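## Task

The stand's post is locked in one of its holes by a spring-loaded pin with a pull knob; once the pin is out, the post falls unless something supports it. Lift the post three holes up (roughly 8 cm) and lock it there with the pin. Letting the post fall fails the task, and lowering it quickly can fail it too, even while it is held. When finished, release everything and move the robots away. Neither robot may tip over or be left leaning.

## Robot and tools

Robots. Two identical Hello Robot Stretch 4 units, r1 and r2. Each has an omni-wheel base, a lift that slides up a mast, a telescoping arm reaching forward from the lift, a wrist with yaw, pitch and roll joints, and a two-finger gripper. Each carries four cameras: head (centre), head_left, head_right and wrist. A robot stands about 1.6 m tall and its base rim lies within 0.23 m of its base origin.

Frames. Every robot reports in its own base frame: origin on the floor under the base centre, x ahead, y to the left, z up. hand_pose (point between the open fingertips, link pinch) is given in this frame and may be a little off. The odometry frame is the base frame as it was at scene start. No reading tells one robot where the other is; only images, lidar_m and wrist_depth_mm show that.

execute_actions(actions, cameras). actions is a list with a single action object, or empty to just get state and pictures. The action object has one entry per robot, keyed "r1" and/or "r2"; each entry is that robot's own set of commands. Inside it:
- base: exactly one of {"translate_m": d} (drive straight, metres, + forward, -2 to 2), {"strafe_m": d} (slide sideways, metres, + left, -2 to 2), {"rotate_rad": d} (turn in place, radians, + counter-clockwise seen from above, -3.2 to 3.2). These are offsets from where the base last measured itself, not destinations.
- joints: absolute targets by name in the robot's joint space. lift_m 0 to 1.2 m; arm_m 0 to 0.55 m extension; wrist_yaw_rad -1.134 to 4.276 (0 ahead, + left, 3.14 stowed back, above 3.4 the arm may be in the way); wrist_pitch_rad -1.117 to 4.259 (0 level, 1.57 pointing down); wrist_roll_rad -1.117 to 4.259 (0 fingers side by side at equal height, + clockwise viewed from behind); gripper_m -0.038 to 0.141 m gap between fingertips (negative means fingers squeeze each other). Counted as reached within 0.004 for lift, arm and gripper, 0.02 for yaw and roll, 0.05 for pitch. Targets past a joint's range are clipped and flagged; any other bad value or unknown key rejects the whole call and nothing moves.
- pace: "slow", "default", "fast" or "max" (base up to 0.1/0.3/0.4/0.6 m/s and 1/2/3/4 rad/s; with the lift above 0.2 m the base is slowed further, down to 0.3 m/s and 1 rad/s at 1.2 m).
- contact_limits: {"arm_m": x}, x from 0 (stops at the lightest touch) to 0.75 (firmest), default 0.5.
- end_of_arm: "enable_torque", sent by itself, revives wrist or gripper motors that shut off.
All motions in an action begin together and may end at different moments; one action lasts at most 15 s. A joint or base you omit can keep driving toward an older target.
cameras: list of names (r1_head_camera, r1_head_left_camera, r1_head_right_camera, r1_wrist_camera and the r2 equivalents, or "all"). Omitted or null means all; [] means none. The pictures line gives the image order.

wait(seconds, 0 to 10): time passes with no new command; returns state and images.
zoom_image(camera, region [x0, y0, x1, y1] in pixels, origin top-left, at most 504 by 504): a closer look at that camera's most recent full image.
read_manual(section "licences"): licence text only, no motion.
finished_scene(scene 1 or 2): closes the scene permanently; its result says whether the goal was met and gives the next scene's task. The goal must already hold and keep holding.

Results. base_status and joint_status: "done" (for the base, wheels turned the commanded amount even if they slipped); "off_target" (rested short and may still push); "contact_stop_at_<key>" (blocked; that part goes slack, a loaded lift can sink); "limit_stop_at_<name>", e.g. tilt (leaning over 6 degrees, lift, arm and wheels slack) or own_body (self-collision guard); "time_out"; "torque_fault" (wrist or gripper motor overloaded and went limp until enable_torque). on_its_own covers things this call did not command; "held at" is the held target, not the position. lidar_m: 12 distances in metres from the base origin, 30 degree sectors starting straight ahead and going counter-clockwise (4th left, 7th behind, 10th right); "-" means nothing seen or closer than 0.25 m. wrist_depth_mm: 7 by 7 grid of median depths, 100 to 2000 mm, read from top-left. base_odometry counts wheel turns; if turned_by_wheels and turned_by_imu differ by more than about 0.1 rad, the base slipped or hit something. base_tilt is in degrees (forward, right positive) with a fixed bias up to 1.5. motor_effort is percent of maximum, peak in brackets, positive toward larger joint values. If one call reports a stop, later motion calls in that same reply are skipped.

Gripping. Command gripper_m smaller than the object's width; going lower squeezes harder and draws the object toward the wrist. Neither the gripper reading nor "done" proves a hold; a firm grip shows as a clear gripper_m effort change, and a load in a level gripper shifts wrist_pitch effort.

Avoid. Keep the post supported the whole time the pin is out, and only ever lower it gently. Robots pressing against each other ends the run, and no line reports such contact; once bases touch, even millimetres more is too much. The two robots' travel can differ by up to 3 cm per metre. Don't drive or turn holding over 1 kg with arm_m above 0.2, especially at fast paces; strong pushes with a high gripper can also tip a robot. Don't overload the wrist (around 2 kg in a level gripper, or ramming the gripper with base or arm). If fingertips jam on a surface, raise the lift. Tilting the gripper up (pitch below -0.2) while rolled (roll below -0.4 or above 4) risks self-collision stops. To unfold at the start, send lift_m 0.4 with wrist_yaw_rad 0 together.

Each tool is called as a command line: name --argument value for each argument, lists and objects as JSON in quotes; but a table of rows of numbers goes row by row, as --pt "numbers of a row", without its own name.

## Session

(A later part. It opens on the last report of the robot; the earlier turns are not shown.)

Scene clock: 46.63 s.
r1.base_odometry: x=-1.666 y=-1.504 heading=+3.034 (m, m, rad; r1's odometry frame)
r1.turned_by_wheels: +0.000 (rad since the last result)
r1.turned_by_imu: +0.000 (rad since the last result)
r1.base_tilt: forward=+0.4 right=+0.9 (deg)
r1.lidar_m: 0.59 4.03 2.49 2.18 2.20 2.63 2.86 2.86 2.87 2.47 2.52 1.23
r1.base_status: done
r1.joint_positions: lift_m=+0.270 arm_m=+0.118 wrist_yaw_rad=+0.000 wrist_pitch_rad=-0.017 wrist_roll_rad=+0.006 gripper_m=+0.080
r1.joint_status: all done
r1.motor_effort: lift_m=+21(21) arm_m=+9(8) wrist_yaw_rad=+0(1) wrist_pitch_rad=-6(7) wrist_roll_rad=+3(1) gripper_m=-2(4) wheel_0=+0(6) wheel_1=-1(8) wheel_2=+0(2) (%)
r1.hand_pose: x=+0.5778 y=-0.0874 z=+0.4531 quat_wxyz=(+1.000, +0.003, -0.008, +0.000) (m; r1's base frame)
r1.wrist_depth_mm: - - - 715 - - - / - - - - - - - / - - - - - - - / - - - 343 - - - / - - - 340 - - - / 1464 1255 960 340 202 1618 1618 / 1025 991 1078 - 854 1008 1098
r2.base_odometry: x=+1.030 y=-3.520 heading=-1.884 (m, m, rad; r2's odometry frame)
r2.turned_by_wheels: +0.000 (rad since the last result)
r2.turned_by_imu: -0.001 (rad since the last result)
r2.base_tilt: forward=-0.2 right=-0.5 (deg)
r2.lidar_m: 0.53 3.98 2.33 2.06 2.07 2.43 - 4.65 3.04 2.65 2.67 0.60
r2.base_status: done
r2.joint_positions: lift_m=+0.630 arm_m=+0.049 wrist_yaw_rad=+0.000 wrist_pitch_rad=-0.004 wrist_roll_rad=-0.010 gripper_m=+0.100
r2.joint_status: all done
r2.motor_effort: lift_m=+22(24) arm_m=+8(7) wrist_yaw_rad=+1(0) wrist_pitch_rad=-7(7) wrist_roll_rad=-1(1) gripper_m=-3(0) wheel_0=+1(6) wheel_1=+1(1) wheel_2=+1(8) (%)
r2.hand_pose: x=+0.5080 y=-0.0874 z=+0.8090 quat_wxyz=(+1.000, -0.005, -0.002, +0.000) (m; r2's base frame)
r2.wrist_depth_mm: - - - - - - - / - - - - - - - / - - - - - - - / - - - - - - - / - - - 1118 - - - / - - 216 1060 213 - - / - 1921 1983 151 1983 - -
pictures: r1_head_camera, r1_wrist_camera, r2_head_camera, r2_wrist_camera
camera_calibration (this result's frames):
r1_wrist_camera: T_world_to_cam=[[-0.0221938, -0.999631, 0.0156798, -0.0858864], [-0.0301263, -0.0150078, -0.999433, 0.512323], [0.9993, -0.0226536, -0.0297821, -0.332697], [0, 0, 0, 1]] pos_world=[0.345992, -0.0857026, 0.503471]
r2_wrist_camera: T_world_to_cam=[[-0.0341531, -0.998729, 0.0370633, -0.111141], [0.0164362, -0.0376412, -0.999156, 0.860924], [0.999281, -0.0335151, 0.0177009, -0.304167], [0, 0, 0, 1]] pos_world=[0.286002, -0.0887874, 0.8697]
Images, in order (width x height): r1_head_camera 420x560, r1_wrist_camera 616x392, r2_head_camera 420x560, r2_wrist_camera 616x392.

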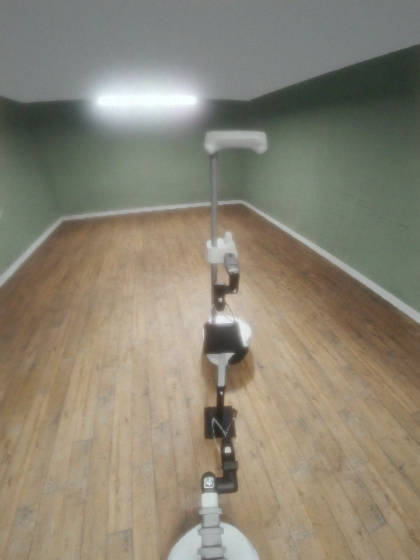

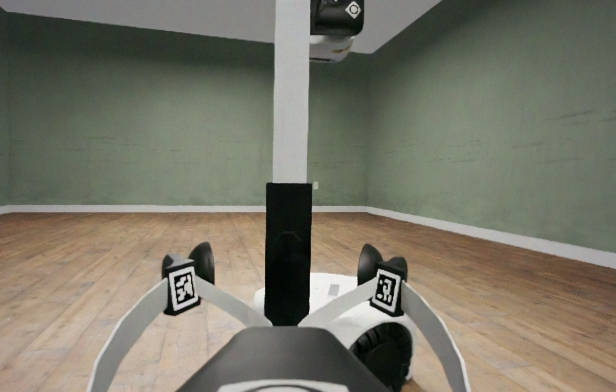

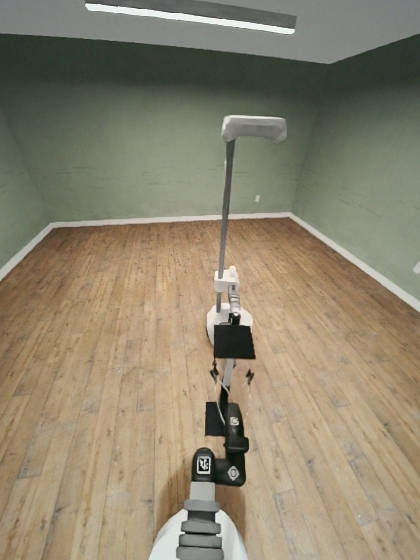

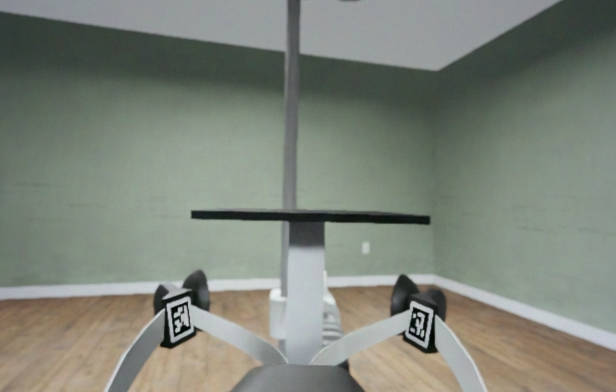

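execute_actions --actions '[{"r1": {"joints": {"arm_m": 0.185, "gripper_m": 0.06}, "contact_limits": {"arm_m": 0.15}}, "r2": {"base": {"strafe_m": -0.005}, "joints": {"lift_m": 0.64, "arm_m": 0.155, "gripper_m": 0.07}, "contact_limits": {"arm_m": 0.15}}}]' --cameras '["r1_head_camera", "r1_wrist_camera", "r2_head_camera", "r2_wrist_camera", "r1_head_left_camera", "r1_head_right_camera"]'

Scene clock: 51.63 s.
r1.base_odometry: x=-1.666 y=-1.504 heading=+3.034 (m, m, rad; r1's odometry frame)
r1.turned_by_wheels: +0.000 (rad since the last result)
r1.turned_by_imu: +0.000 (rad since the last result)
r1.base_tilt: forward=+0.3 right=+0.9 (deg)
r1.lidar_m: 0.60 4.05 2.48 2.18 2.17 2.61 2.85 2.87 2.89 2.50 2.52 1.22
r1.base_status: not commanded
r1.joint_positions: lift_m=+0.270 arm_m=+0.183 wrist_yaw_rad=+0.000 wrist_pitch_rad=-0.017 wrist_roll_rad=+0.006 gripper_m=+0.060
r1.joint_status: all done
r1.motor_effort: lift_m=+21(21) arm_m=+9(9) wrist_yaw_rad=-1(2) wrist_pitch_rad=-8(7) wrist_roll_rad=+0(3) gripper_m=-4(2) wheel_0=+1(1) wheel_1=-1(1) wheel_2=+0(0) (%)
r1.contact_limits: arm_m 0.15
r1.hand_pose: x=+0.6428 y=-0.0874 z=+0.4531 quat_wxyz=(+1.000, +0.003, -0.008, +0.000) (m; r1's base frame)
r1.wrist_depth_mm: - - - 878 - - - / - - - 276 - - - / - - - 277 - - - / - - - 273 - - - / - - - 271 - - - / 1499 1366 198 273 200 1576 1576 / 1042 976 1098 - 759 1008 1098
r2.base_odometry: x=+1.025 y=-3.519 heading=-1.884 (m, m, rad; r2's odometry frame)
r2.turned_by_wheels: +0.000 (rad since the last result)
r2.turned_by_imu: -0.001 (rad since the last result)
r2.base_tilt: forward=-0.1 right=-0.4 (deg)
r2.lidar_m: 0.59 3.97 2.35 2.07 2.07 2.46 - 4.62 3.04 2.64 2.66 3.13
r2.base_status: done
r2.joint_positions: lift_m=+0.640 arm_m=+0.154 wrist_yaw_rad=+0.000 wrist_pitch_rad=-0.004 wrist_roll_rad=-0.010 gripper_m=+0.070
r2.joint_status: all done
r2.motor_effort: lift_m=+22(23) arm_m=+8(8) wrist_yaw_rad=+0(0) wrist_pitch_rad=-7(7) wrist_roll_rad=-2(2) gripper_m=-3(1) wheel_0=+0(7) wheel_1=+1(14) wheel_2=+0(0) (%)
r2.contact_limits: arm_m 0.15
r2.hand_pose: x=+0.6130 y=-0.0874 z=+0.8190 quat_wxyz=(+1.000, -0.005, -0.002, +0.000) (m; r2's base frame)
r2.wrist_depth_mm: - - - - - - - / - - - - - - - / - - - - - - - / - - - - - - - / - - 210 215 250 - - / - - 213 216 214 - - / - 1921 - 158 - - -
pictures: r1_head_camera, r1_head_left_camera, r1_head_right_camera, r1_wrist_camera, r2_head_camera, r2_wrist_camera
camera_calibration (this result's frames):
r1_wrist_camera: T_world_to_cam=[[-0.0222253, -0.99963, 0.0156798, -0.084433], [-0.030123, -0.015007, -0.999434, 0.51428], [0.999299, -0.022685, -0.0297783, -0.397635], [0, 0, 0, 1]] pos_world=[0.410971, -0.0857044, 0.503472]
r2_wrist_camera: T_world_to_cam=[[-0.0340784, -0.998732, 0.0370628, -0.107951], [0.0164563, -0.0376401, -0.999156, 0.869201], [0.999284, -0.0334397, 0.0177182, -0.409258], [0, 0, 0, 1]] pos_world=[0.390982, -0.0887824, 0.87972]
Images, in order (width x height): r1_head_camera 420x560, r1_head_left_camera 420x672, r1_head_right_camera 420x672, r1_wrist_camera 616x392, r2_head_camera 420x560, r2_wrist_camera 616x392.

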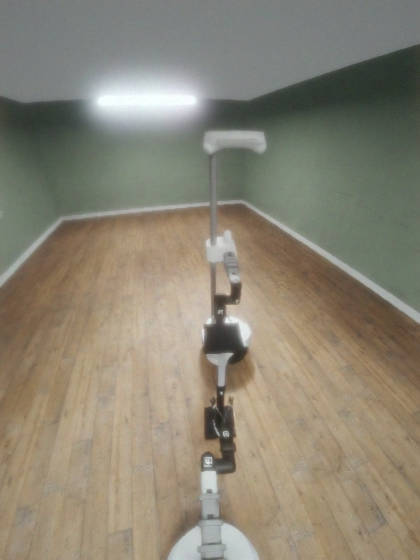

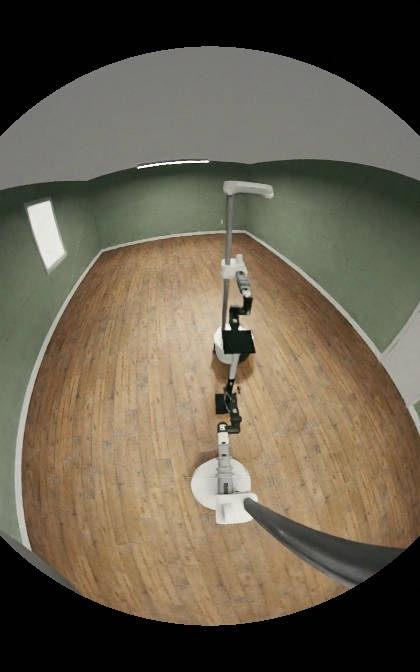

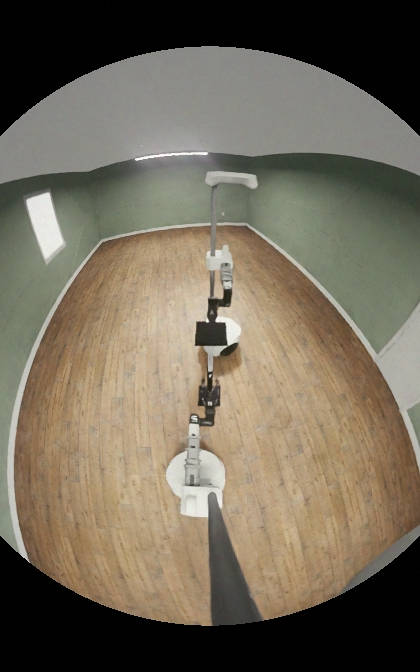

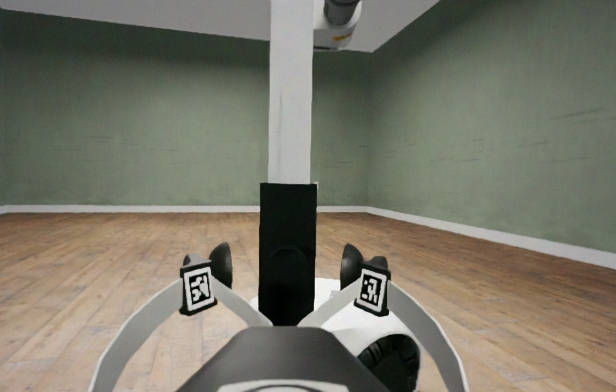

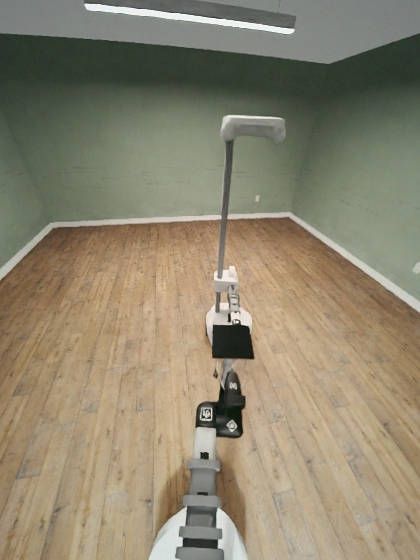

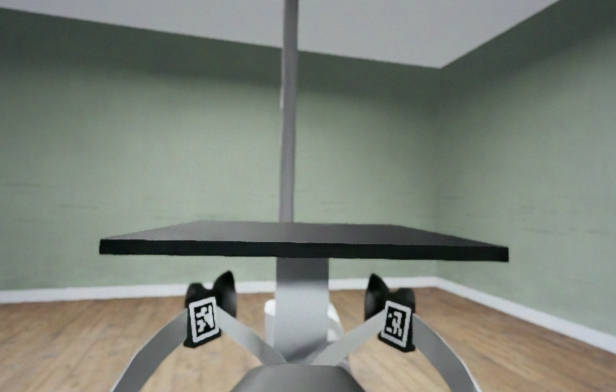

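zoom_image --camera "r1_head_camera" --region '[195, 375, 245, 435]'

zoom_image --camera "r1_wrist_camera" --region '[180, 220, 400, 340]'

zoom_image --camera "r2_wrist_camera" --region '[170, 230, 430, 392]'

Region (195, 375, 245, 435) of r1_head_camera's 420x560 image, scaled by 8.400, with more detail than that image has.

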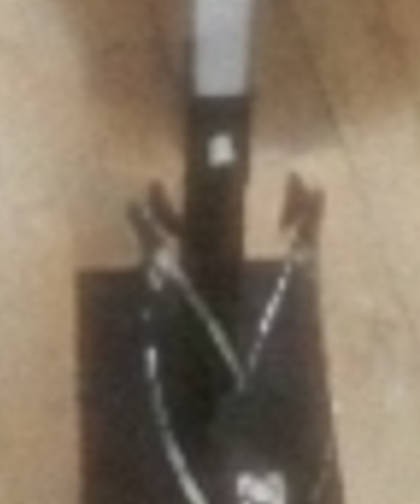

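Region (180, 220, 400, 340) of r1_wrist_camera's 616x392 image, scaled by 2.291; it fills the top 275 rows of this view, and the rest is white.

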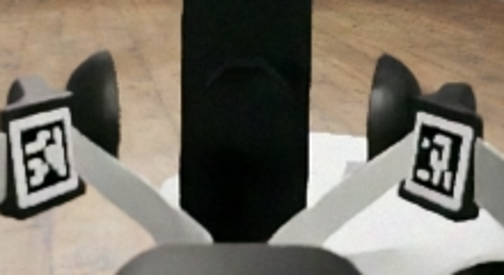

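Region (170, 230, 430, 392) of r2_wrist_camera's 616x392 image, scaled by 1.938; it fills the top 314 rows of this view, and the rest is white.

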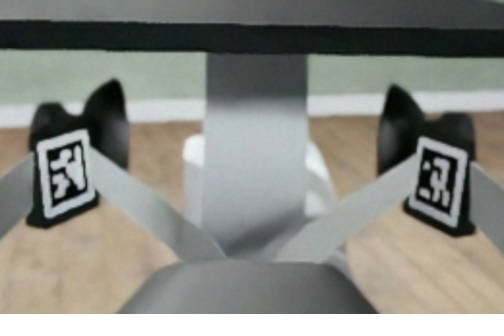

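execute_actions --actions '[{"r1": {"joints": {"arm_m": 0.195, "gripper_m": 0.035}, "contact_limits": {"arm_m": 0.15}}, "r2": {"joints": {"arm_m": 0.16, "gripper_m": 0.0}, "contact_limits": {"arm_m": 0.3}}}]' --cameras '["r1_head_camera", "r1_wrist_camera", "r2_head_camera", "r2_wrist_camera"]'

Scene clock: 57.97 s.
r1.base_odometry: x=-1.666 y=-1.504 heading=+3.034 (m, m, rad; r1's odometry frame)
r1.turned_by_wheels: +0.000 (rad since the last result)
r1.turned_by_imu: +0.000 (rad since the last result)
r1.base_tilt: forward=+0.4 right=+0.9 (deg)
r1.lidar_m: 0.60 4.05 2.45 2.17 2.19 2.64 2.86 2.85 2.88 2.49 2.49 1.23
r1.base_status: not commanded
r1.joint_positions: lift_m=+0.270 arm_m=+0.193 wrist_yaw_rad=+0.000 wrist_pitch_rad=-0.017 wrist_roll_rad=+0.006 gripper_m=+0.035
r1.joint_status: all done
r1.motor_effort: lift_m=+20(21) arm_m=+9(9) wrist_yaw_rad=-2(1) wrist_pitch_rad=-6(7) wrist_roll_rad=+1(1) gripper_m=-5(5) wheel_0=+1(0) wheel_1=-1(1) wheel_2=+0(0) (%)
r1.contact_limits: arm_m 0.15
r1.hand_pose: x=+0.6528 y=-0.0874 z=+0.4531 quat_wxyz=(+1.000, +0.003, -0.008, +0.000) (m; r1's base frame)
r1.wrist_depth_mm: - - - 265 - - - / - - - 267 - - - / - - - 267 - - - / - - - 263 - - - / - - - 260 - - - / 1464 1430 194 263 750 1576 1618 / 1025 960 1098 - 732 1078 1098
r2.base_odometry: x=+1.025 y=-3.519 heading=-1.884 (m, m, rad; r2's odometry frame)
r2.turned_by_wheels: +0.000 (rad since the last result)
r2.turned_by_imu: -0.001 (rad since the last result)
r2.base_tilt: forward=-0.1 right=-0.5 (deg)
r2.lidar_m: 0.59 3.97 2.32 2.07 2.07 2.48 - 4.64 3.03 2.65 2.65 3.12
r2.base_status: not commanded
r2.joint_positions: lift_m=+0.640 arm_m=+0.159 wrist_yaw_rad=+0.004 wrist_pitch_rad=-0.003 wrist_roll_rad=-0.010 gripper_m=+0.000
r2.joint_status: all done
r2.motor_effort: lift_m=+22(22) arm_m=+3(9) wrist_yaw_rad=-12(12) wrist_pitch_rad=-8(9) wrist_roll_rad=-1(1) gripper_m=-18(19) wheel_0=+0(0) wheel_1=+1(1) wheel_2=+3(3) (%)
r2.contact_limits: arm_m 0.3
r2.hand_pose: x=+0.6193 y=-0.0862 z=+0.8189 quat_wxyz=(+1.000, -0.005, -0.002, +0.002) (m; r2's base frame)
r2.wrist_depth_mm: - - - - - - - / - - - - - - - / - - - - - - - / - - - - - - - / - - 213 206 172 - - / - - 207 207 - - - / - 1808 1983 206 1921 - -
pictures: r1_head_camera, r1_wrist_camera, r2_head_camera, r2_wrist_camera
camera_calibration (this result's frames):
r1_wrist_camera: T_world_to_cam=[[-0.0222572, -0.999629, 0.0156799, -0.084199], [-0.0301235, -0.0150061, -0.999434, 0.514582], [0.999298, -0.022717, -0.0297784, -0.407636], [0, 0, 0, 1]] pos_world=[0.420977, -0.0857062, 0.503472]
r2_wrist_camera: T_world_to_cam=[[-0.0297996, -0.998868, 0.037082, -0.109178], [0.0160521, -0.0375719, -0.999165, 0.869244], [0.999427, -0.0291794, 0.0171536, -0.414772], [0, 0, 0, 1]] pos_world=[0.397328, -0.0884979, 0.879682]
Images, in order (width x height): r1_head_camera 420x560, r1_wrist_camera 616x392, r2_head_camera 420x560, r2_wrist_camera 616x392.

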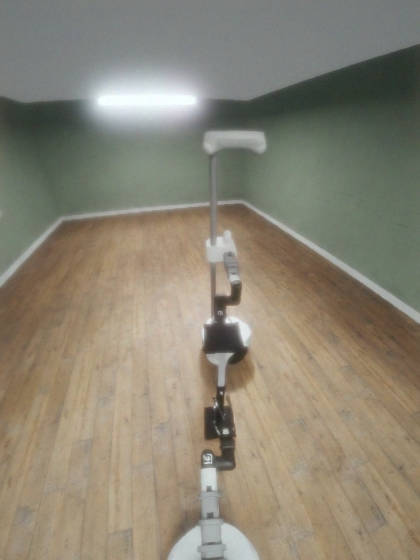

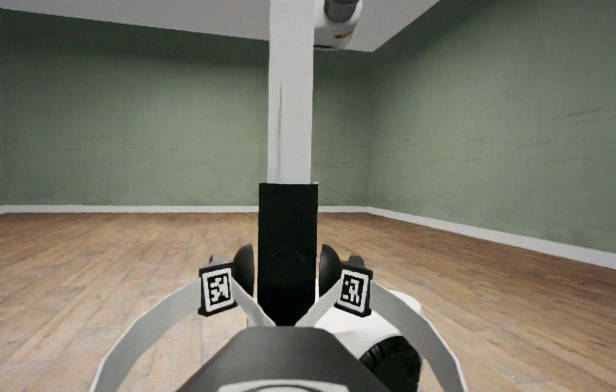

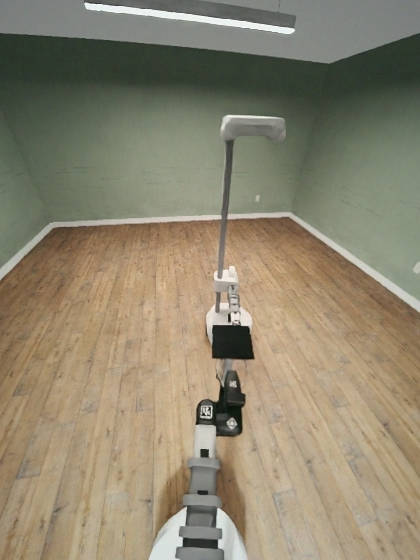

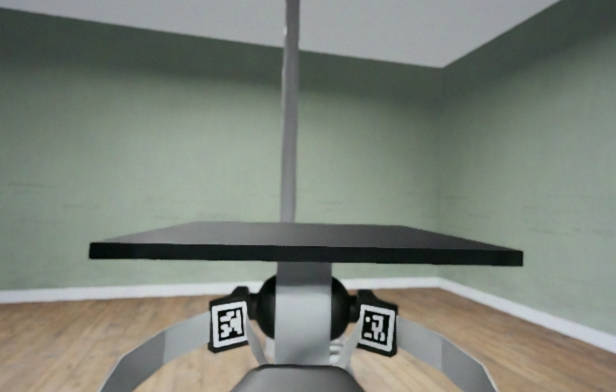

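execute_actions --actions '[{"r1": {"joints": {"gripper_m": 0.015}}, "r2": {"joints": {"arm_m": 0.169, "gripper_m": -0.02}, "contact_limits": {"arm_m": 0.3}, "pace": "slow"}}]' --cameras '["r1_head_camera", "r1_wrist_camera", "r2_wrist_camera"]'

Scene clock: 60.60 s.
r1.base_odometry: x=-1.666 y=-1.504 heading=+3.034 (m, m, rad; r1's odometry frame)
r1.turned_by_wheels: +0.000 (rad since the last result)
r1.turned_by_imu: +0.000 (rad since the last result)
r1.base_tilt: forward=+0.4 right=+0.9 (deg)
r1.lidar_m: 0.59 4.09 2.47 2.19 2.20 2.64 2.85 2.87 2.88 2.50 2.49 1.23
r1.base_status: not commanded
r1.joint_positions: lift_m=+0.270 arm_m=+0.193 wrist_yaw_rad=+0.000 wrist_pitch_rad=-0.017 wrist_roll_rad=+0.006 gripper_m=+0.015
r1.joint_status: all done
r1.motor_effort: lift_m=+21(21) arm_m=+9(9) wrist_yaw_rad=-2(2) wrist_pitch_rad=-6(6) wrist_roll_rad=+1(1) gripper_m=-7(8) wheel_0=+1(0) wheel_1=-1(1) wheel_2=+0(0) (%)
r1.hand_pose: x=+0.6528 y=-0.0874 z=+0.4531 quat_wxyz=(+1.000, +0.003, -0.008, +0.000) (m; r1's base frame)
r1.wrist_depth_mm: - - - 263 - - - / - - - 265 - - - / - - - 267 - - - / - - - 263 - - - / - - - 259 - - - / 1464 1499 193 214 759 1618 1618 / 1025 931 1098 - 750 1078 1118
r2.base_odometry: x=+1.025 y=-3.519 heading=-1.884 (m, m, rad; r2's odometry frame)
r2.turned_by_wheels: +0.000 (rad since the last result)
r2.turned_by_imu: -0.001 (rad since the last result)
r2.base_tilt: forward=-0.2 right=-0.4 (deg)
r2.lidar_m: 0.59 3.98 2.33 2.05 2.08 2.45 - 4.64 3.04 2.65 2.65 3.12
r2.base_status: not commanded
r2.joint_positions: lift_m=+0.640 arm_m=+0.167 wrist_yaw_rad=-0.002 wrist_pitch_rad=-0.004 wrist_roll_rad=-0.010 gripper_m=-0.020
r2.joint_status: all done
r2.motor_effort: lift_m=+22(22) arm_m=+10(10) wrist_yaw_rad=+6(12) wrist_pitch_rad=-6(8) wrist_roll_rad=-1(1) gripper_m=-17(18) wheel_0=+0(0) wheel_1=+0(1) wheel_2=+1(3) (%)
r2.contact_limits: arm_m 0.3
r2.hand_pose: x=+0.6265 y=-0.0880 z=+0.8191 quat_wxyz=(+1.000, -0.005, -0.002, -0.001) (m; r2's base frame)
r2.wrist_depth_mm: - - - - - - - / - - - - - - - / - - - - - - - / - - - - - - - / - - 211 202 168 - - / - - 199 203 - - - / - 155 1983 201 1921 1921 -
pictures: r1_head_camera, r1_wrist_camera, r2_wrist_camera
camera_calibration (this result's frames):
r1_wrist_camera: T_world_to_cam=[[-0.0220802, -0.999633, 0.0156799, -0.0842631], [-0.0301208, -0.0150114, -0.999434, 0.514581], [0.999302, -0.02254, -0.0297783, -0.407653], [0, 0, 0, 1]] pos_world=[0.421008, -0.0856961, 0.503472]
r2_wrist_camera: T_world_to_cam=[[-0.0361533, -0.998659, 0.0370548, -0.106775], [0.0166093, -0.0376744, -0.999152, 0.86892], [0.999208, -0.0355072, 0.0179491, -0.423138], [0, 0, 0, 1]] pos_world=[0.404511, -0.0889198, 0.879735]
Images, in order (width x height): r1_head_camera 420x560, r1_wrist_camera 616x392, r2_wrist_camera 616x392.

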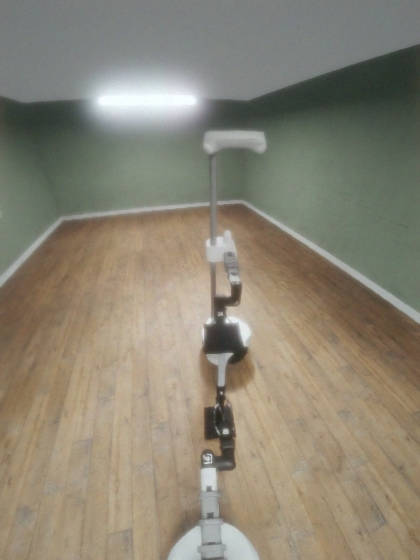

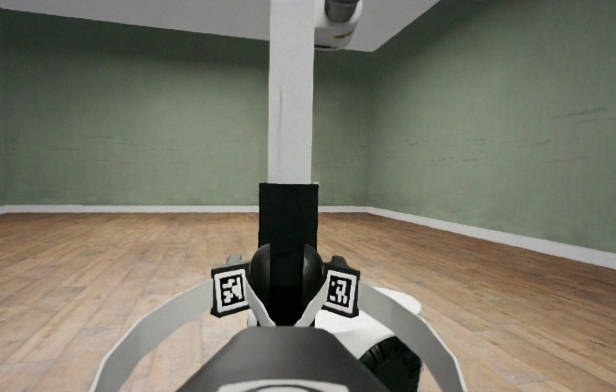

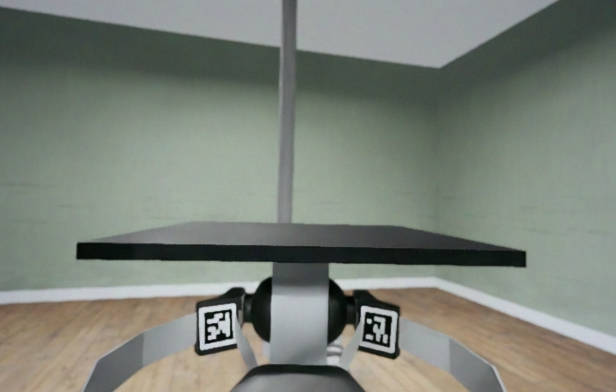

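execute_actions --actions '[{"r1": {"joints": {"gripper_m": 0.008}}, "r2": {"joints": {"lift_m": 0.644, "arm_m": 0.166}, "pace": "slow"}}]' --cameras '["r1_wrist_camera", "r2_wrist_camera"]'

Scene clock: 61.93 s.
r1.base_odometry: x=-1.666 y=-1.504 heading=+3.034 (m, m, rad; r1's odometry frame)
r1.turned_by_wheels: +0.000 (rad since the last result)
r1.turned_by_imu: +0.000 (rad since the last result)
r1.base_tilt: forward=+0.4 right=+0.8 (deg)
r1.lidar_m: 0.61 4.07 2.49 2.18 2.19 2.61 2.85 2.86 2.86 2.49 2.49 1.20
r1.base_status: not commanded
r1.joint_positions: lift_m=+0.270 arm_m=+0.194 wrist_yaw_rad=+0.001 wrist_pitch_rad=-0.017 wrist_roll_rad=+0.006 gripper_m=+0.008
r1.joint_status: all done
r1.motor_effort: lift_m=+21(21) arm_m=+8(9) wrist_yaw_rad=-4(3) wrist_pitch_rad=-6(6) wrist_roll_rad=+2(1) gripper_m=-11(12) wheel_0=+0(0) wheel_1=-1(1) wheel_2=+0(0) (%)
r1.hand_pose: x=+0.6530 y=-0.0872 z=+0.4531 quat_wxyz=(+1.000, +0.003, -0.008, +0.000) (m; r1's base frame)
r1.wrist_depth_mm: - - - 809 - - - / - - - 264 - - - / - - - 266 - - - / - - - 262 - - - / - - - 260 - - - / 1464 1397 187 216 187 1537 1576 / 1008 976 1118 - 741 1008 1098
r2.base_odometry: x=+1.025 y=-3.519 heading=-1.884 (m, m, rad; r2's odometry frame)
r2.turned_by_wheels: +0.000 (rad since the last result)
r2.turned_by_imu: +0.000 (rad since the last result)
r2.base_tilt: forward=-0.1 right=-0.3 (deg)
r2.lidar_m: 0.58 3.98 2.35 2.07 2.07 2.48 - 4.63 3.04 2.65 2.66 3.14
r2.base_status: not commanded
r2.joint_positions: lift_m=+0.644 arm_m=+0.167 wrist_yaw_rad=-0.002 wrist_pitch_rad=+0.001 wrist_roll_rad=-0.010 gripper_m=-0.019
r2.joint_status: all done
r2.motor_effort: lift_m=+24(24) arm_m=-7(10) wrist_yaw_rad=+6(6) wrist_pitch_rad=-20(20) wrist_roll_rad=-1(2) gripper_m=-16(18) wheel_0=+0(0) wheel_1=+0(0) wheel_2=+1(1) (%)
r2.hand_pose: x=+0.6265 y=-0.0880 z=+0.8216 quat_wxyz=(+1.000, -0.005, +0.000, -0.001) (m; r2's base frame)
r2.wrist_depth_mm: - - - - - - - / - - - - - - - / - - - - - - - / - - - - - - - / - 151 158 166 176 - - / - - 199 202 - - - / - 156 1808 201 1863 1921 -
pictures: r1_wrist_camera, r2_wrist_camera
camera_calibration (this result's frames):
r1_wrist_camera: T_world_to_cam=[[-0.0214479, -0.999647, 0.0156799, -0.0844903], [-0.0301113, -0.0150305, -0.999434, 0.514582], [0.999316, -0.0219079, -0.0297783, -0.407806], [0, 0, 0, 1]] pos_world=[0.42121, -0.0856603, 0.503472]
r2_wrist_camera: T_world_to_cam=[[-0.0359104, -0.998662, 0.0372163, -0.107131], [0.0119, -0.0376649, -0.99922, 0.874388], [0.999284, -0.0354395, 0.0132367, -0.419359], [0, 0, 0, 1]] pos_world=[0.404806, -0.0889159, 0.883243]
Images, in order (width x height): r1_wrist_camera 616x392, r2_wrist_camera 616x392.

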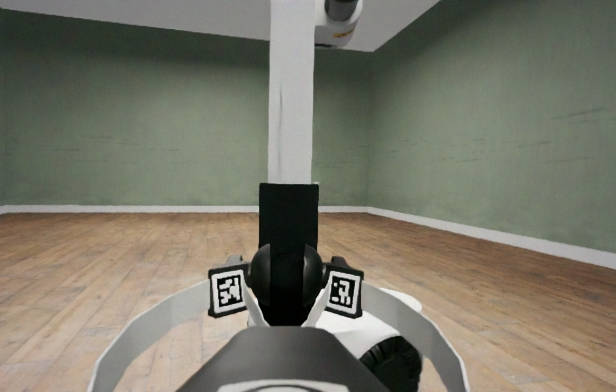

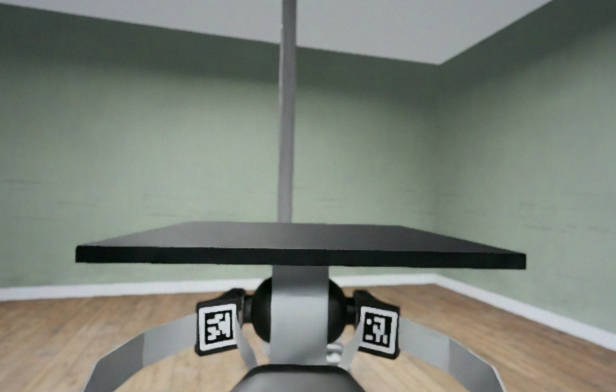

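execute_actions --actions '[{"r2": {"joints": {"lift_m": 0.648}, "pace": "slow"}}]' --cameras '["r1_wrist_camera", "r2_wrist_camera"]'

Scene clock: 63.07 s.
r1.base_odometry: x=-1.666 y=-1.504 heading=+3.034 (m, m, rad; r1's odometry frame)
r1.turned_by_wheels: +0.000 (rad since the last result)
r1.turned_by_imu: +0.000 (rad since the last result)
r1.base_tilt: forward=+0.4 right=+0.8 (deg)
r1.lidar_m: 0.60 4.07 2.48 2.17 2.18 2.61 2.84 2.88 2.87 2.47 2.51 1.21
r1.base_status: not commanded
r1.joint_positions: lift_m=+0.270 arm_m=+0.194 wrist_yaw_rad=+0.001 wrist_pitch_rad=-0.017 wrist_roll_rad=+0.006 gripper_m=+0.008
r1.joint_status: not commanded
r1.motor_effort: lift_m=+21(21) arm_m=+8(8) wrist_yaw_rad=-5(4) wrist_pitch_rad=-6(8) wrist_roll_rad=+0(0) gripper_m=-12(12) wheel_0=+0(1) wheel_1=-1(1) wheel_2=+0(0) (%)
r1.hand_pose: x=+0.6530 y=-0.0872 z=+0.4531 quat_wxyz=(+1.000, +0.003, -0.008, +0.000) (m; r1's base frame)
r1.wrist_depth_mm: - - - 831 - - - / - - - 265 - - - / - - - 267 - - - / - - - 263 - - - / - - - 260 - - - / 1430 1464 187 216 187 1537 1576 / 1025 960 1118 - 741 1025 1098
r2.base_odometry: x=+1.025 y=-3.519 heading=-1.884 (m, m, rad; r2's odometry frame)
r2.turned_by_wheels: +0.000 (rad since the last result)
r2.turned_by_imu: +0.000 (rad since the last result)
r2.base_tilt: forward=-0.2 right=-0.4 (deg)
r2.lidar_m: 0.58 3.98 2.33 2.06 2.09 2.43 - 4.64 3.04 2.65 2.63 3.14
r2.base_status: not commanded
r2.joint_positions: lift_m=+0.647 arm_m=+0.167 wrist_yaw_rad=-0.002 wrist_pitch_rad=+0.006 wrist_roll_rad=-0.010 gripper_m=-0.019
r2.joint_status: all done
r2.on_its_own: wrist_pitch_rad is at rest, and its effort (-33) is outside its rest range (-23 to +23)
r2.motor_effort: lift_m=+26(28) arm_m=-7(7) wrist_yaw_rad=+5(6) wrist_pitch_rad=-33(34) wrist_roll_rad=-1(1) gripper_m=-18(18) wheel_0=+0(0) wheel_1=+0(0) wheel_2=+1(1) (%)
r2.hand_pose: x=+0.6265 y=-0.0879 z=+0.8240 quat_wxyz=(+1.000, -0.005, +0.003, -0.001) (m; r2's base frame)
r2.wrist_depth_mm: - - - - - - - / - - - - - - - / - - - - - - - / - - - - - - - / - 160 164 172 181 - - / - - 199 202 - - - / 1983 155 1808 201 1863 1921 -
pictures: r1_wrist_camera, r2_wrist_camera
camera_calibration (this result's frames):
r1_wrist_camera: T_world_to_cam=[[-0.0214478, -0.999647, 0.0156799, -0.0844904], [-0.0301113, -0.0150305, -0.999434, 0.514582], [0.999316, -0.0219077, -0.0297783, -0.407806], [0, 0, 0, 1]] pos_world=[0.42121, -0.0856603, 0.503472]
r2_wrist_camera: T_world_to_cam=[[-0.0352923, -0.998678, 0.0373816, -0.10762], [0.00705061, -0.0376528, -0.999266, 0.879921], [0.999352, -0.0350028, 0.00837015, -0.415413], [0, 0, 0, 1]] pos_world=[0.405142, -0.0888872, 0.886775]
Images, in order (width x height): r1_wrist_camera 616x392, r2_wrist_camera 616x392.

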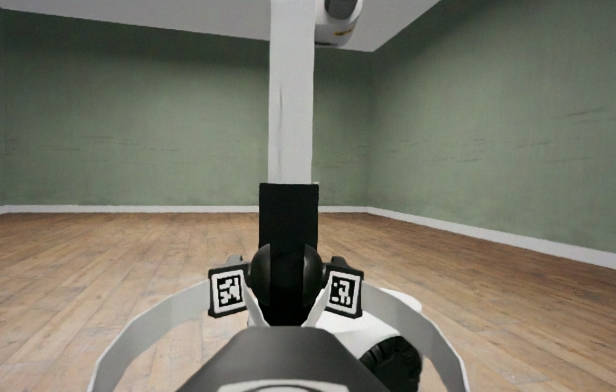

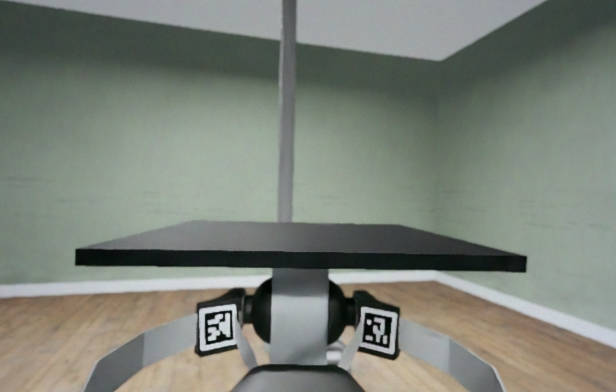

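execute_actions --actions '[{"r2": {"joints": {"lift_m": 0.652}, "pace": "slow"}}]' --cameras '["r1_wrist_camera", "r2_wrist_camera"]'

Scene clock: 64.53 s.
r1.base_odometry: x=-1.666 y=-1.504 heading=+3.034 (m, m, rad; r1's odometry frame)
r1.turned_by_wheels: +0.000 (rad since the last result)
r1.turned_by_imu: +0.000 (rad since the last result)
r1.base_tilt: forward=+0.3 right=+0.8 (deg)
r1.lidar_m: 0.60 4.06 2.47 2.17 2.21 2.62 2.85 2.87 2.87 2.44 2.51 1.20
r1.base_status: not commanded
r1.joint_positions: lift_m=+0.270 arm_m=+0.194 wrist_yaw_rad=+0.001 wrist_pitch_rad=-0.017 wrist_roll_rad=+0.006 gripper_m=+0.008
r1.joint_status: not commanded
r1.motor_effort: lift_m=+21(21) arm_m=+8(8) wrist_yaw_rad=-3(5) wrist_pitch_rad=-7(7) wrist_roll_rad=+1(1) gripper_m=-13(12) wheel_0=+0(0) wheel_1=-1(1) wheel_2=+0(0) (%)
r1.hand_pose: x=+0.6530 y=-0.0872 z=+0.4531 quat_wxyz=(+1.000, +0.003, -0.008, +0.000) (m; r1's base frame)
r1.wrist_depth_mm: - - - 842 - - - / - - - 265 - - - / - - - 266 - - - / - - - 263 - - - / - - - 260 - - - / 1430 1430 187 216 187 1576 1576 / 1025 976 1098 - 759 1008 1098
r2.base_odometry: x=+1.025 y=-3.519 heading=-1.884 (m, m, rad; r2's odometry frame)
r2.turned_by_wheels: +0.000 (rad since the last result)
r2.turned_by_imu: +0.000 (rad since the last result)
r2.base_tilt: forward=-0.2 right=-0.4 (deg)
r2.lidar_m: 0.59 3.99 2.35 2.07 2.06 2.46 - 4.64 3.05 2.65 2.67 3.16
r2.base_status: not commanded
r2.joint_positions: lift_m=+0.651 arm_m=+0.167 wrist_yaw_rad=-0.001 wrist_pitch_rad=+0.009 wrist_roll_rad=-0.010 gripper_m=-0.019
r2.joint_status: all done
r2.on_its_own: wrist_pitch_rad is at rest, and its effort (-41) is outside its rest range (-23 to +23)
r2.motor_effort: lift_m=+27(25) arm_m=-7(7) wrist_yaw_rad=+4(5) wrist_pitch_rad=-41(41) wrist_roll_rad=-2(1) gripper_m=-19(18) wheel_0=+0(0) wheel_1=+1(1) wheel_2=+1(1) (%)
r2.hand_pose: x=+0.6266 y=-0.0878 z=+0.8271 quat_wxyz=(+1.000, -0.005, +0.004, -0.001) (m; r2's base frame)
r2.wrist_depth_mm: - - - - - - - / - - - - - - - / - - - - - - - / - - - - - - - / - 164 168 176 184 - - / - - 200 202 - - - / - 155 1756 202 1808 1921 -
pictures: r1_wrist_camera, r2_wrist_camera
camera_calibration (this result's frames):
r1_wrist_camera: T_world_to_cam=[[-0.0214464, -0.999647, 0.0156798, -0.0844908], [-0.0301112, -0.0150304, -0.999434, 0.514582], [0.999316, -0.0219064, -0.0297783, -0.407806], [0, 0, 0, 1]] pos_world=[0.42121, -0.0856602, 0.503472]
r2_wrist_camera: T_world_to_cam=[[-0.0348765, -0.998689, 0.0374772, -0.107987], [0.00423545, -0.0376474, -0.999282, 0.884801], [0.999383, -0.0346928, 0.00554291, -0.413111], [0, 0, 0, 1]] pos_world=[0.405342, -0.0888666, 0.890502]
Images, in order (width x height): r1_wrist_camera 616x392, r2_wrist_camera 616x392.

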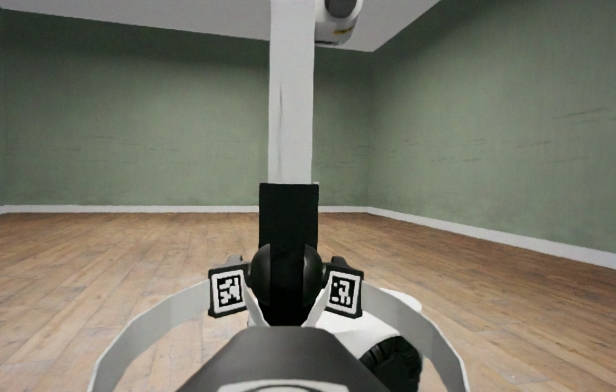

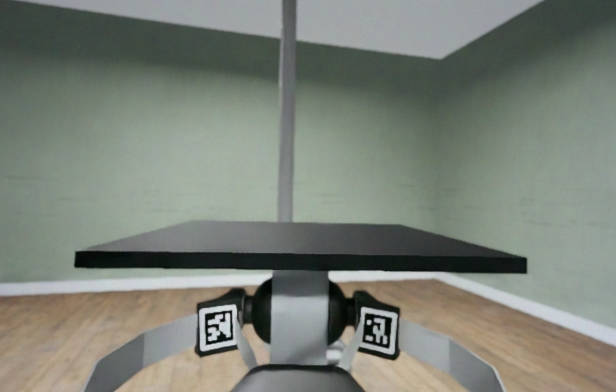

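execute_actions --actions '[{"r1": {"joints": {"gripper_m": -0.015}}}]' --cameras '["r1_wrist_camera"]'

execute_actions --actions '[{"r1": {"joints": {"arm_m": 0.182}, "contact_limits": {"arm_m": 0.3}, "pace": "slow"}}]' --cameras '["r1_head_camera", "r1_wrist_camera", "r2_wrist_camera", "r1_head_right_camera"]'

Scene clock: 66.53 s.
r1.base_odometry: x=-1.666 y=-1.504 heading=+3.034 (m, m, rad; r1's odometry frame)
r1.turned_by_wheels: +0.000 (rad since the last result)
r1.turned_by_imu: +0.000 (rad since the last result)
r1.base_tilt: forward=+0.4 right=+0.9 (deg)
r1.lidar_m: 0.58 4.07 2.47 2.16 2.19 2.63 2.86 2.86 2.83 2.50 2.48 1.24
r1.base_status: not commanded
r1.joint_positions: lift_m=+0.270 arm_m=+0.194 wrist_yaw_rad=+0.002 wrist_pitch_rad=-0.017 wrist_roll_rad=+0.006 gripper_m=-0.014
r1.joint_status: all done
r1.motor_effort: lift_m=+21(21) arm_m=+6(8) wrist_yaw_rad=-7(7) wrist_pitch_rad=-7(8) wrist_roll_rad=+2(2) gripper_m=-23(24) wheel_0=+1(0) wheel_1=-1(2) wheel_2=+0(0) (%)
r1.hand_pose: x=+0.6534 y=-0.0868 z=+0.4530 quat_wxyz=(+1.000, +0.003, -0.008, +0.001) (m; r1's base frame)
r1.wrist_depth_mm: - - - 917 - - - / - - - 265 - - - / - - - 266 - - - / - - - 262 - - - / - - - 226 - - - / 1464 1336 190 213 185 1576 1618 / 1042 976 1098 - 768 991 1078
r2.base_odometry: x=+1.025 y=-3.519 heading=-1.884 (m, m, rad; r2's odometry frame)
r2.turned_by_wheels: +0.000 (rad since the last result)
r2.turned_by_imu: +0.000 (rad since the last result)
r2.base_tilt: forward=-0.2 right=-0.4 (deg)
r2.lidar_m: 0.57 3.97 2.35 2.07 2.05 2.47 - 4.65 3.05 2.65 2.66 3.15
r2.base_status: not commanded
r2.joint_positions: lift_m=+0.651 arm_m=+0.167 wrist_yaw_rad=-0.001 wrist_pitch_rad=+0.009 wrist_roll_rad=-0.010 gripper_m=-0.019
r2.joint_status: not commanded
r2.on_its_own: wrist_pitch_rad is at rest, and its effort (-42) is outside its rest range (-23 to +23)
r2.motor_effort: lift_m=+27(27) arm_m=-7(7) wrist_yaw_rad=+3(4) wrist_pitch_rad=-42(42) wrist_roll_rad=-1(1) gripper_m=-19(17) wheel_0=+0(0) wheel_1=+0(0) wheel_2=+1(0) (%)
r2.hand_pose: x=+0.6266 y=-0.0878 z=+0.8271 quat_wxyz=(+1.000, -0.005, +0.004, -0.001) (m; r2's base frame)
r2.wrist_depth_mm: - - - - - - - / - - - - - - - / - - - - - - - / - - - - - - - / - 164 167 176 185 - - / - - 199 202 - - - / - 155 1808 202 1808 1863 -
pictures: r1_wrist_camera
camera_calibration (this result's frames):
r1_wrist_camera: T_world_to_cam=[[-0.0201525, -0.999674, 0.0156852, -0.0849595], [-0.0303346, -0.0150698, -0.999426, 0.514668], [0.999337, -0.0206167, -0.0300211, -0.407971], [0, 0, 0, 1]] pos_world=[0.421601, -0.0855869, 0.503458]
Images, in order (width x height): r1_wrist_camera 616x392.

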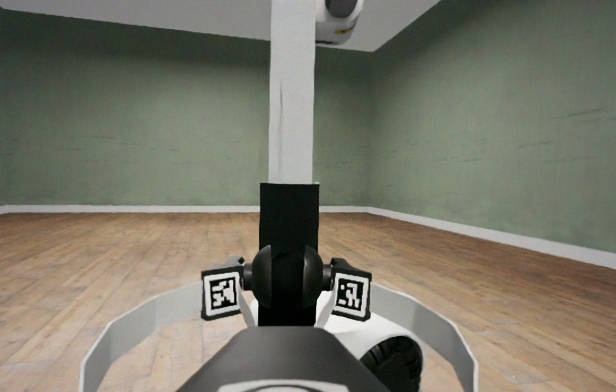

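Scene clock: 67.53 s.
r1.base_odometry: x=-1.666 y=-1.504 heading=+3.034 (m, m, rad; r1's odometry frame)
r1.turned_by_wheels: +0.000 (rad since the last result)
r1.turned_by_imu: +0.000 (rad since the last result)
r1.base_tilt: forward=+0.3 right=+0.9 (deg)
r1.lidar_m: 0.60 4.02 2.46 2.18 2.17 2.64 2.84 2.86 2.84 2.49 2.51 1.22
r1.base_status: not commanded
r1.joint_positions: lift_m=+0.270 arm_m=+0.184 wrist_yaw_rad=+0.002 wrist_pitch_rad=-0.017 wrist_roll_rad=+0.006 gripper_m=-0.014
r1.joint_status: all done
r1.motor_effort: lift_m=+20(21) arm_m=-12(13) wrist_yaw_rad=-8(8) wrist_pitch_rad=-6(8) wrist_roll_rad=+0(1) gripper_m=-22(23) wheel_0=+1(0) wheel_1=-1(1) wheel_2=+0(0) (%)
r1.contact_limits: arm_m 0.3
r1.hand_pose: x=+0.6435 y=-0.0868 z=+0.4530 quat_wxyz=(+1.000, +0.003, -0.008, +0.001) (m; r1's base frame)
r1.wrist_depth_mm: - - - 904 - - - / - - - - - - - / - - - 277 - - - / - - - 271 - - - / - - - 235 - - - / 1464 1336 184 213 184 1537 1618 / 1025 931 1118 - 778 1025 1098
r2.base_odometry: x=+1.025 y=-3.519 heading=-1.884 (m, m, rad; r2's odometry frame)
r2.turned_by_wheels: +0.000 (rad since the last result)
r2.turned_by_imu: +0.000 (rad since the last result)
r2.base_tilt: forward=-0.1 right=-0.3 (deg)
r2.lidar_m: 0.57 3.98 2.34 2.08 2.08 2.45 - 4.65 3.02 2.65 2.66 3.16
r2.base_status: not commanded
r2.joint_positions: lift_m=+0.651 arm_m=+0.167 wrist_yaw_rad=-0.001 wrist_pitch_rad=+0.009 wrist_roll_rad=-0.010 gripper_m=-0.019
r2.joint_status: not commanded
r2.on_its_own: wrist_pitch_rad is at rest, and its effort (-42) is outside its rest range (-23 to +23)
r2.motor_effort: lift_m=+27(27) arm_m=-7(7) wrist_yaw_rad=+4(4) wrist_pitch_rad=-42(42) wrist_roll_rad=-1(2) gripper_m=-18(19) wheel_0=+0(0) wheel_1=+0(1) wheel_2=+1(1) (%)
r2.hand_pose: x=+0.6266 y=-0.0878 z=+0.8271 quat_wxyz=(+1.000, -0.005, +0.004, -0.001) (m; r2's base frame)
r2.wrist_depth_mm: - - - - - - - / - - - - - - - / - - - - - - - / - - - - - - - / - 164 168 176 185 - - / - - 199 202 - - - / - 155 1808 202 1808 1863 -
pictures: r1_head_camera, r1_head_right_camera, r1_wrist_camera, r2_wrist_camera
camera_calibration (this result's frames):
r1_wrist_camera: T_world_to_cam=[[-0.0200227, -0.999676, 0.0156863, -0.0852045], [-0.0303801, -0.0150738, -0.999425, 0.514385], [0.999338, -0.0204877, -0.0300685, -0.398112], [0, 0, 0, 1]] pos_world=[0.41177, -0.0855795, 0.503455]
r2_wrist_camera: T_world_to_cam=[[-0.0348766, -0.998689, 0.0374772, -0.107987], [0.00423555, -0.0376474, -0.999282, 0.884801], [0.999383, -0.0346929, 0.00554301, -0.413111], [0, 0, 0, 1]] pos_world=[0.405342, -0.0888666, 0.890502]
Images, in order (width x height): r1_head_camera 420x560, r1_head_right_camera 420x672, r1_wrist_camera 616x392, r2_wrist_camera 616x392.

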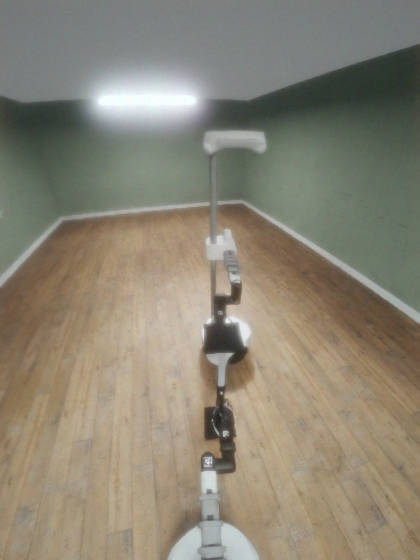

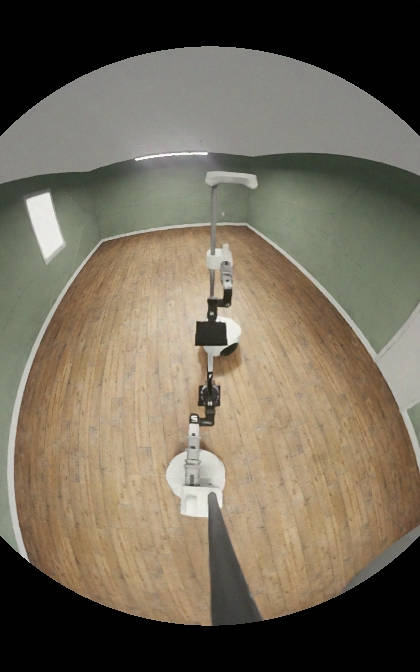

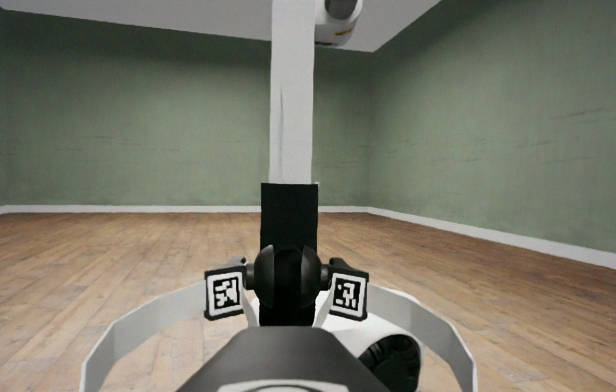

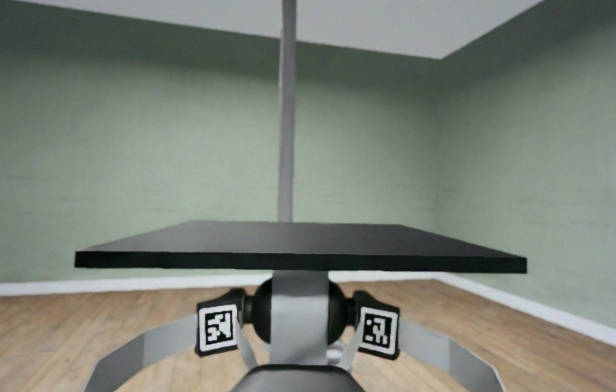

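zoom_image --camera "r1_head_camera" --region '[195, 375, 245, 435]'

zoom_image --camera "r1_wrist_camera" --region '[220, 60, 360, 330]'

Region (195, 375, 245, 435) of r1_head_camera's 420x560 image, scaled by 8.400, with more detail than that image has.

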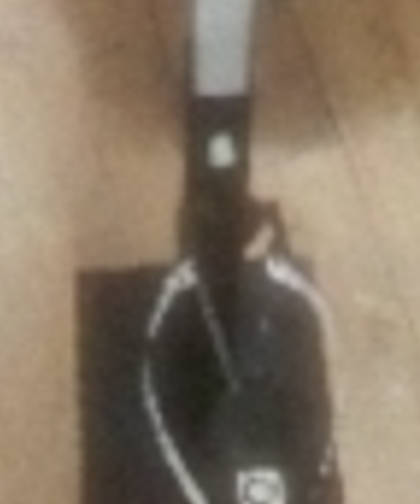

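Region (220, 60, 360, 330) of r1_wrist_camera's 616x392 image, scaled by 1.867; it fills the left 261 columns of this view, and the rest is white.

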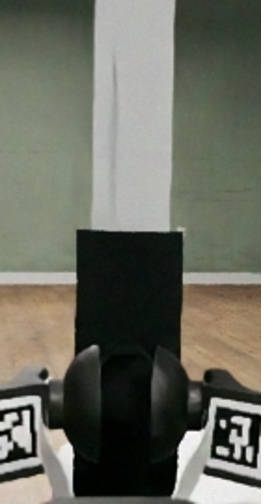

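execute_actions --actions '[{"r1": {"joints": {"arm_m": 0.174}, "contact_limits": {"arm_m": 0.2}, "pace": "slow"}}]' --cameras '["r1_head_camera", "r1_wrist_camera"]'

Scene clock: 71.20 s.
r1.base_odometry: x=-1.666 y=-1.504 heading=+3.034 (m, m, rad; r1's odometry frame)
r1.turned_by_wheels: +0.000 (rad since the last result)
r1.turned_by_imu: +0.000 (rad since the last result)
r1.base_tilt: forward=+0.4 right=+0.8 (deg)
r1.lidar_m: 0.60 4.07 2.47 2.15 2.18 2.63 2.86 2.85 2.85 2.49 2.51 1.23
r1.base_status: not commanded
r1.joint_positions: lift_m=+0.270 arm_m=+0.176 wrist_yaw_rad=+0.000 wrist_pitch_rad=-0.017 wrist_roll_rad=+0.006 gripper_m=-0.015
r1.joint_status: all done
r1.motor_effort: lift_m=+21(21) arm_m=-9(12) wrist_yaw_rad=-2(9) wrist_pitch_rad=-7(8) wrist_roll_rad=+2(1) gripper_m=-14(23) wheel_0=+1(1) wheel_1=-1(1) wheel_2=+0(0) (%)
r1.contact_limits: arm_m 0.2
r1.hand_pose: x=+0.6350 y=-0.0873 z=+0.4530 quat_wxyz=(+1.000, +0.003, -0.008, +0.000) (m; r1's base frame)
r1.wrist_depth_mm: - - - 917 - - - / - - - - - - - / - - - 283 - - - / - - - 281 - - - / - - - 279 - - - / 1430 1464 184 194 768 1618 1537 / 1025 917 1098 - 778 1025 1078
r2.base_odometry: x=+1.025 y=-3.519 heading=-1.884 (m, m, rad; r2's odometry frame)
r2.turned_by_wheels: +0.000 (rad since the last result)
r2.turned_by_imu: -0.001 (rad since the last result)
r2.base_tilt: forward=-0.1 right=-0.4 (deg)
r2.lidar_m: 0.58 3.99 2.37 2.08 2.07 2.47 - 4.63 3.05 2.67 2.65 3.12
r2.base_status: not commanded
r2.joint_positions: lift_m=+0.651 arm_m=+0.167 wrist_yaw_rad=-0.001 wrist_pitch_rad=+0.009 wrist_roll_rad=-0.010 gripper_m=-0.019
r2.joint_status: not commanded
r2.on_its_own: wrist_pitch_rad is at rest, and its effort (-42) is outside its rest range (-23 to +23)
r2.motor_effort: lift_m=+27(27) arm_m=-7(7) wrist_yaw_rad=+4(3) wrist_pitch_rad=-42(41) wrist_roll_rad=-1(1) gripper_m=-19(19) wheel_0=+0(0) wheel_1=+1(0) wheel_2=+0(0) (%)
r2.hand_pose: x=+0.6266 y=-0.0878 z=+0.8271 quat_wxyz=(+1.000, -0.005, +0.004, -0.001) (m; r2's base frame)
r2.wrist_depth_mm: - - - - - - - / - - - - - - - / - - - - - - - / - - - - - - - / - 163 168 175 184 - - / - - 198 202 - - - / - 155 1756 202 1863 1863 -
pictures: r1_head_camera, r1_wrist_camera
camera_calibration (this result's frames):
r1_wrist_camera: T_world_to_cam=[[-0.021939, -0.999636, 0.015686, -0.0847083], [-0.0303958, -0.0150155, -0.999425, 0.514136], [0.999297, -0.0224032, -0.0300553, -0.389717], [0, 0, 0, 1]] pos_world=[0.403212, -0.0856884, 0.503456]
Images, in order (width x height): r1_head_camera 420x560, r1_wrist_camera 616x392.

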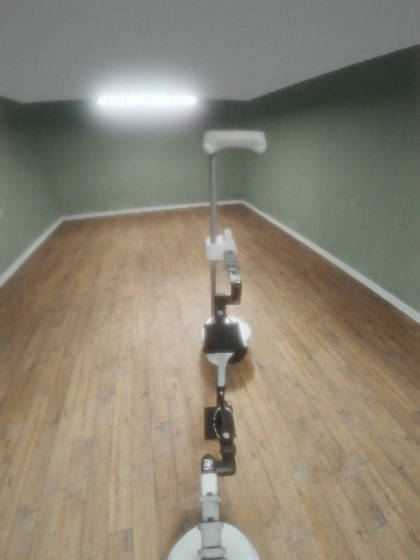

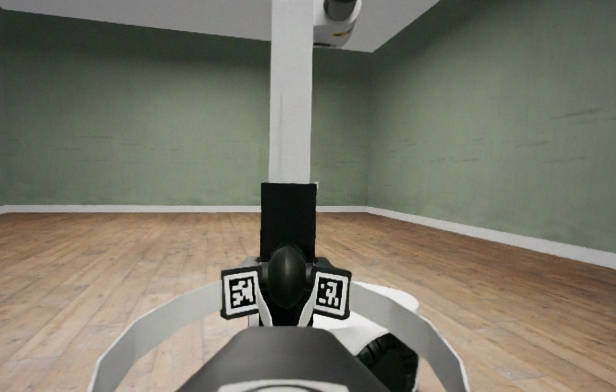

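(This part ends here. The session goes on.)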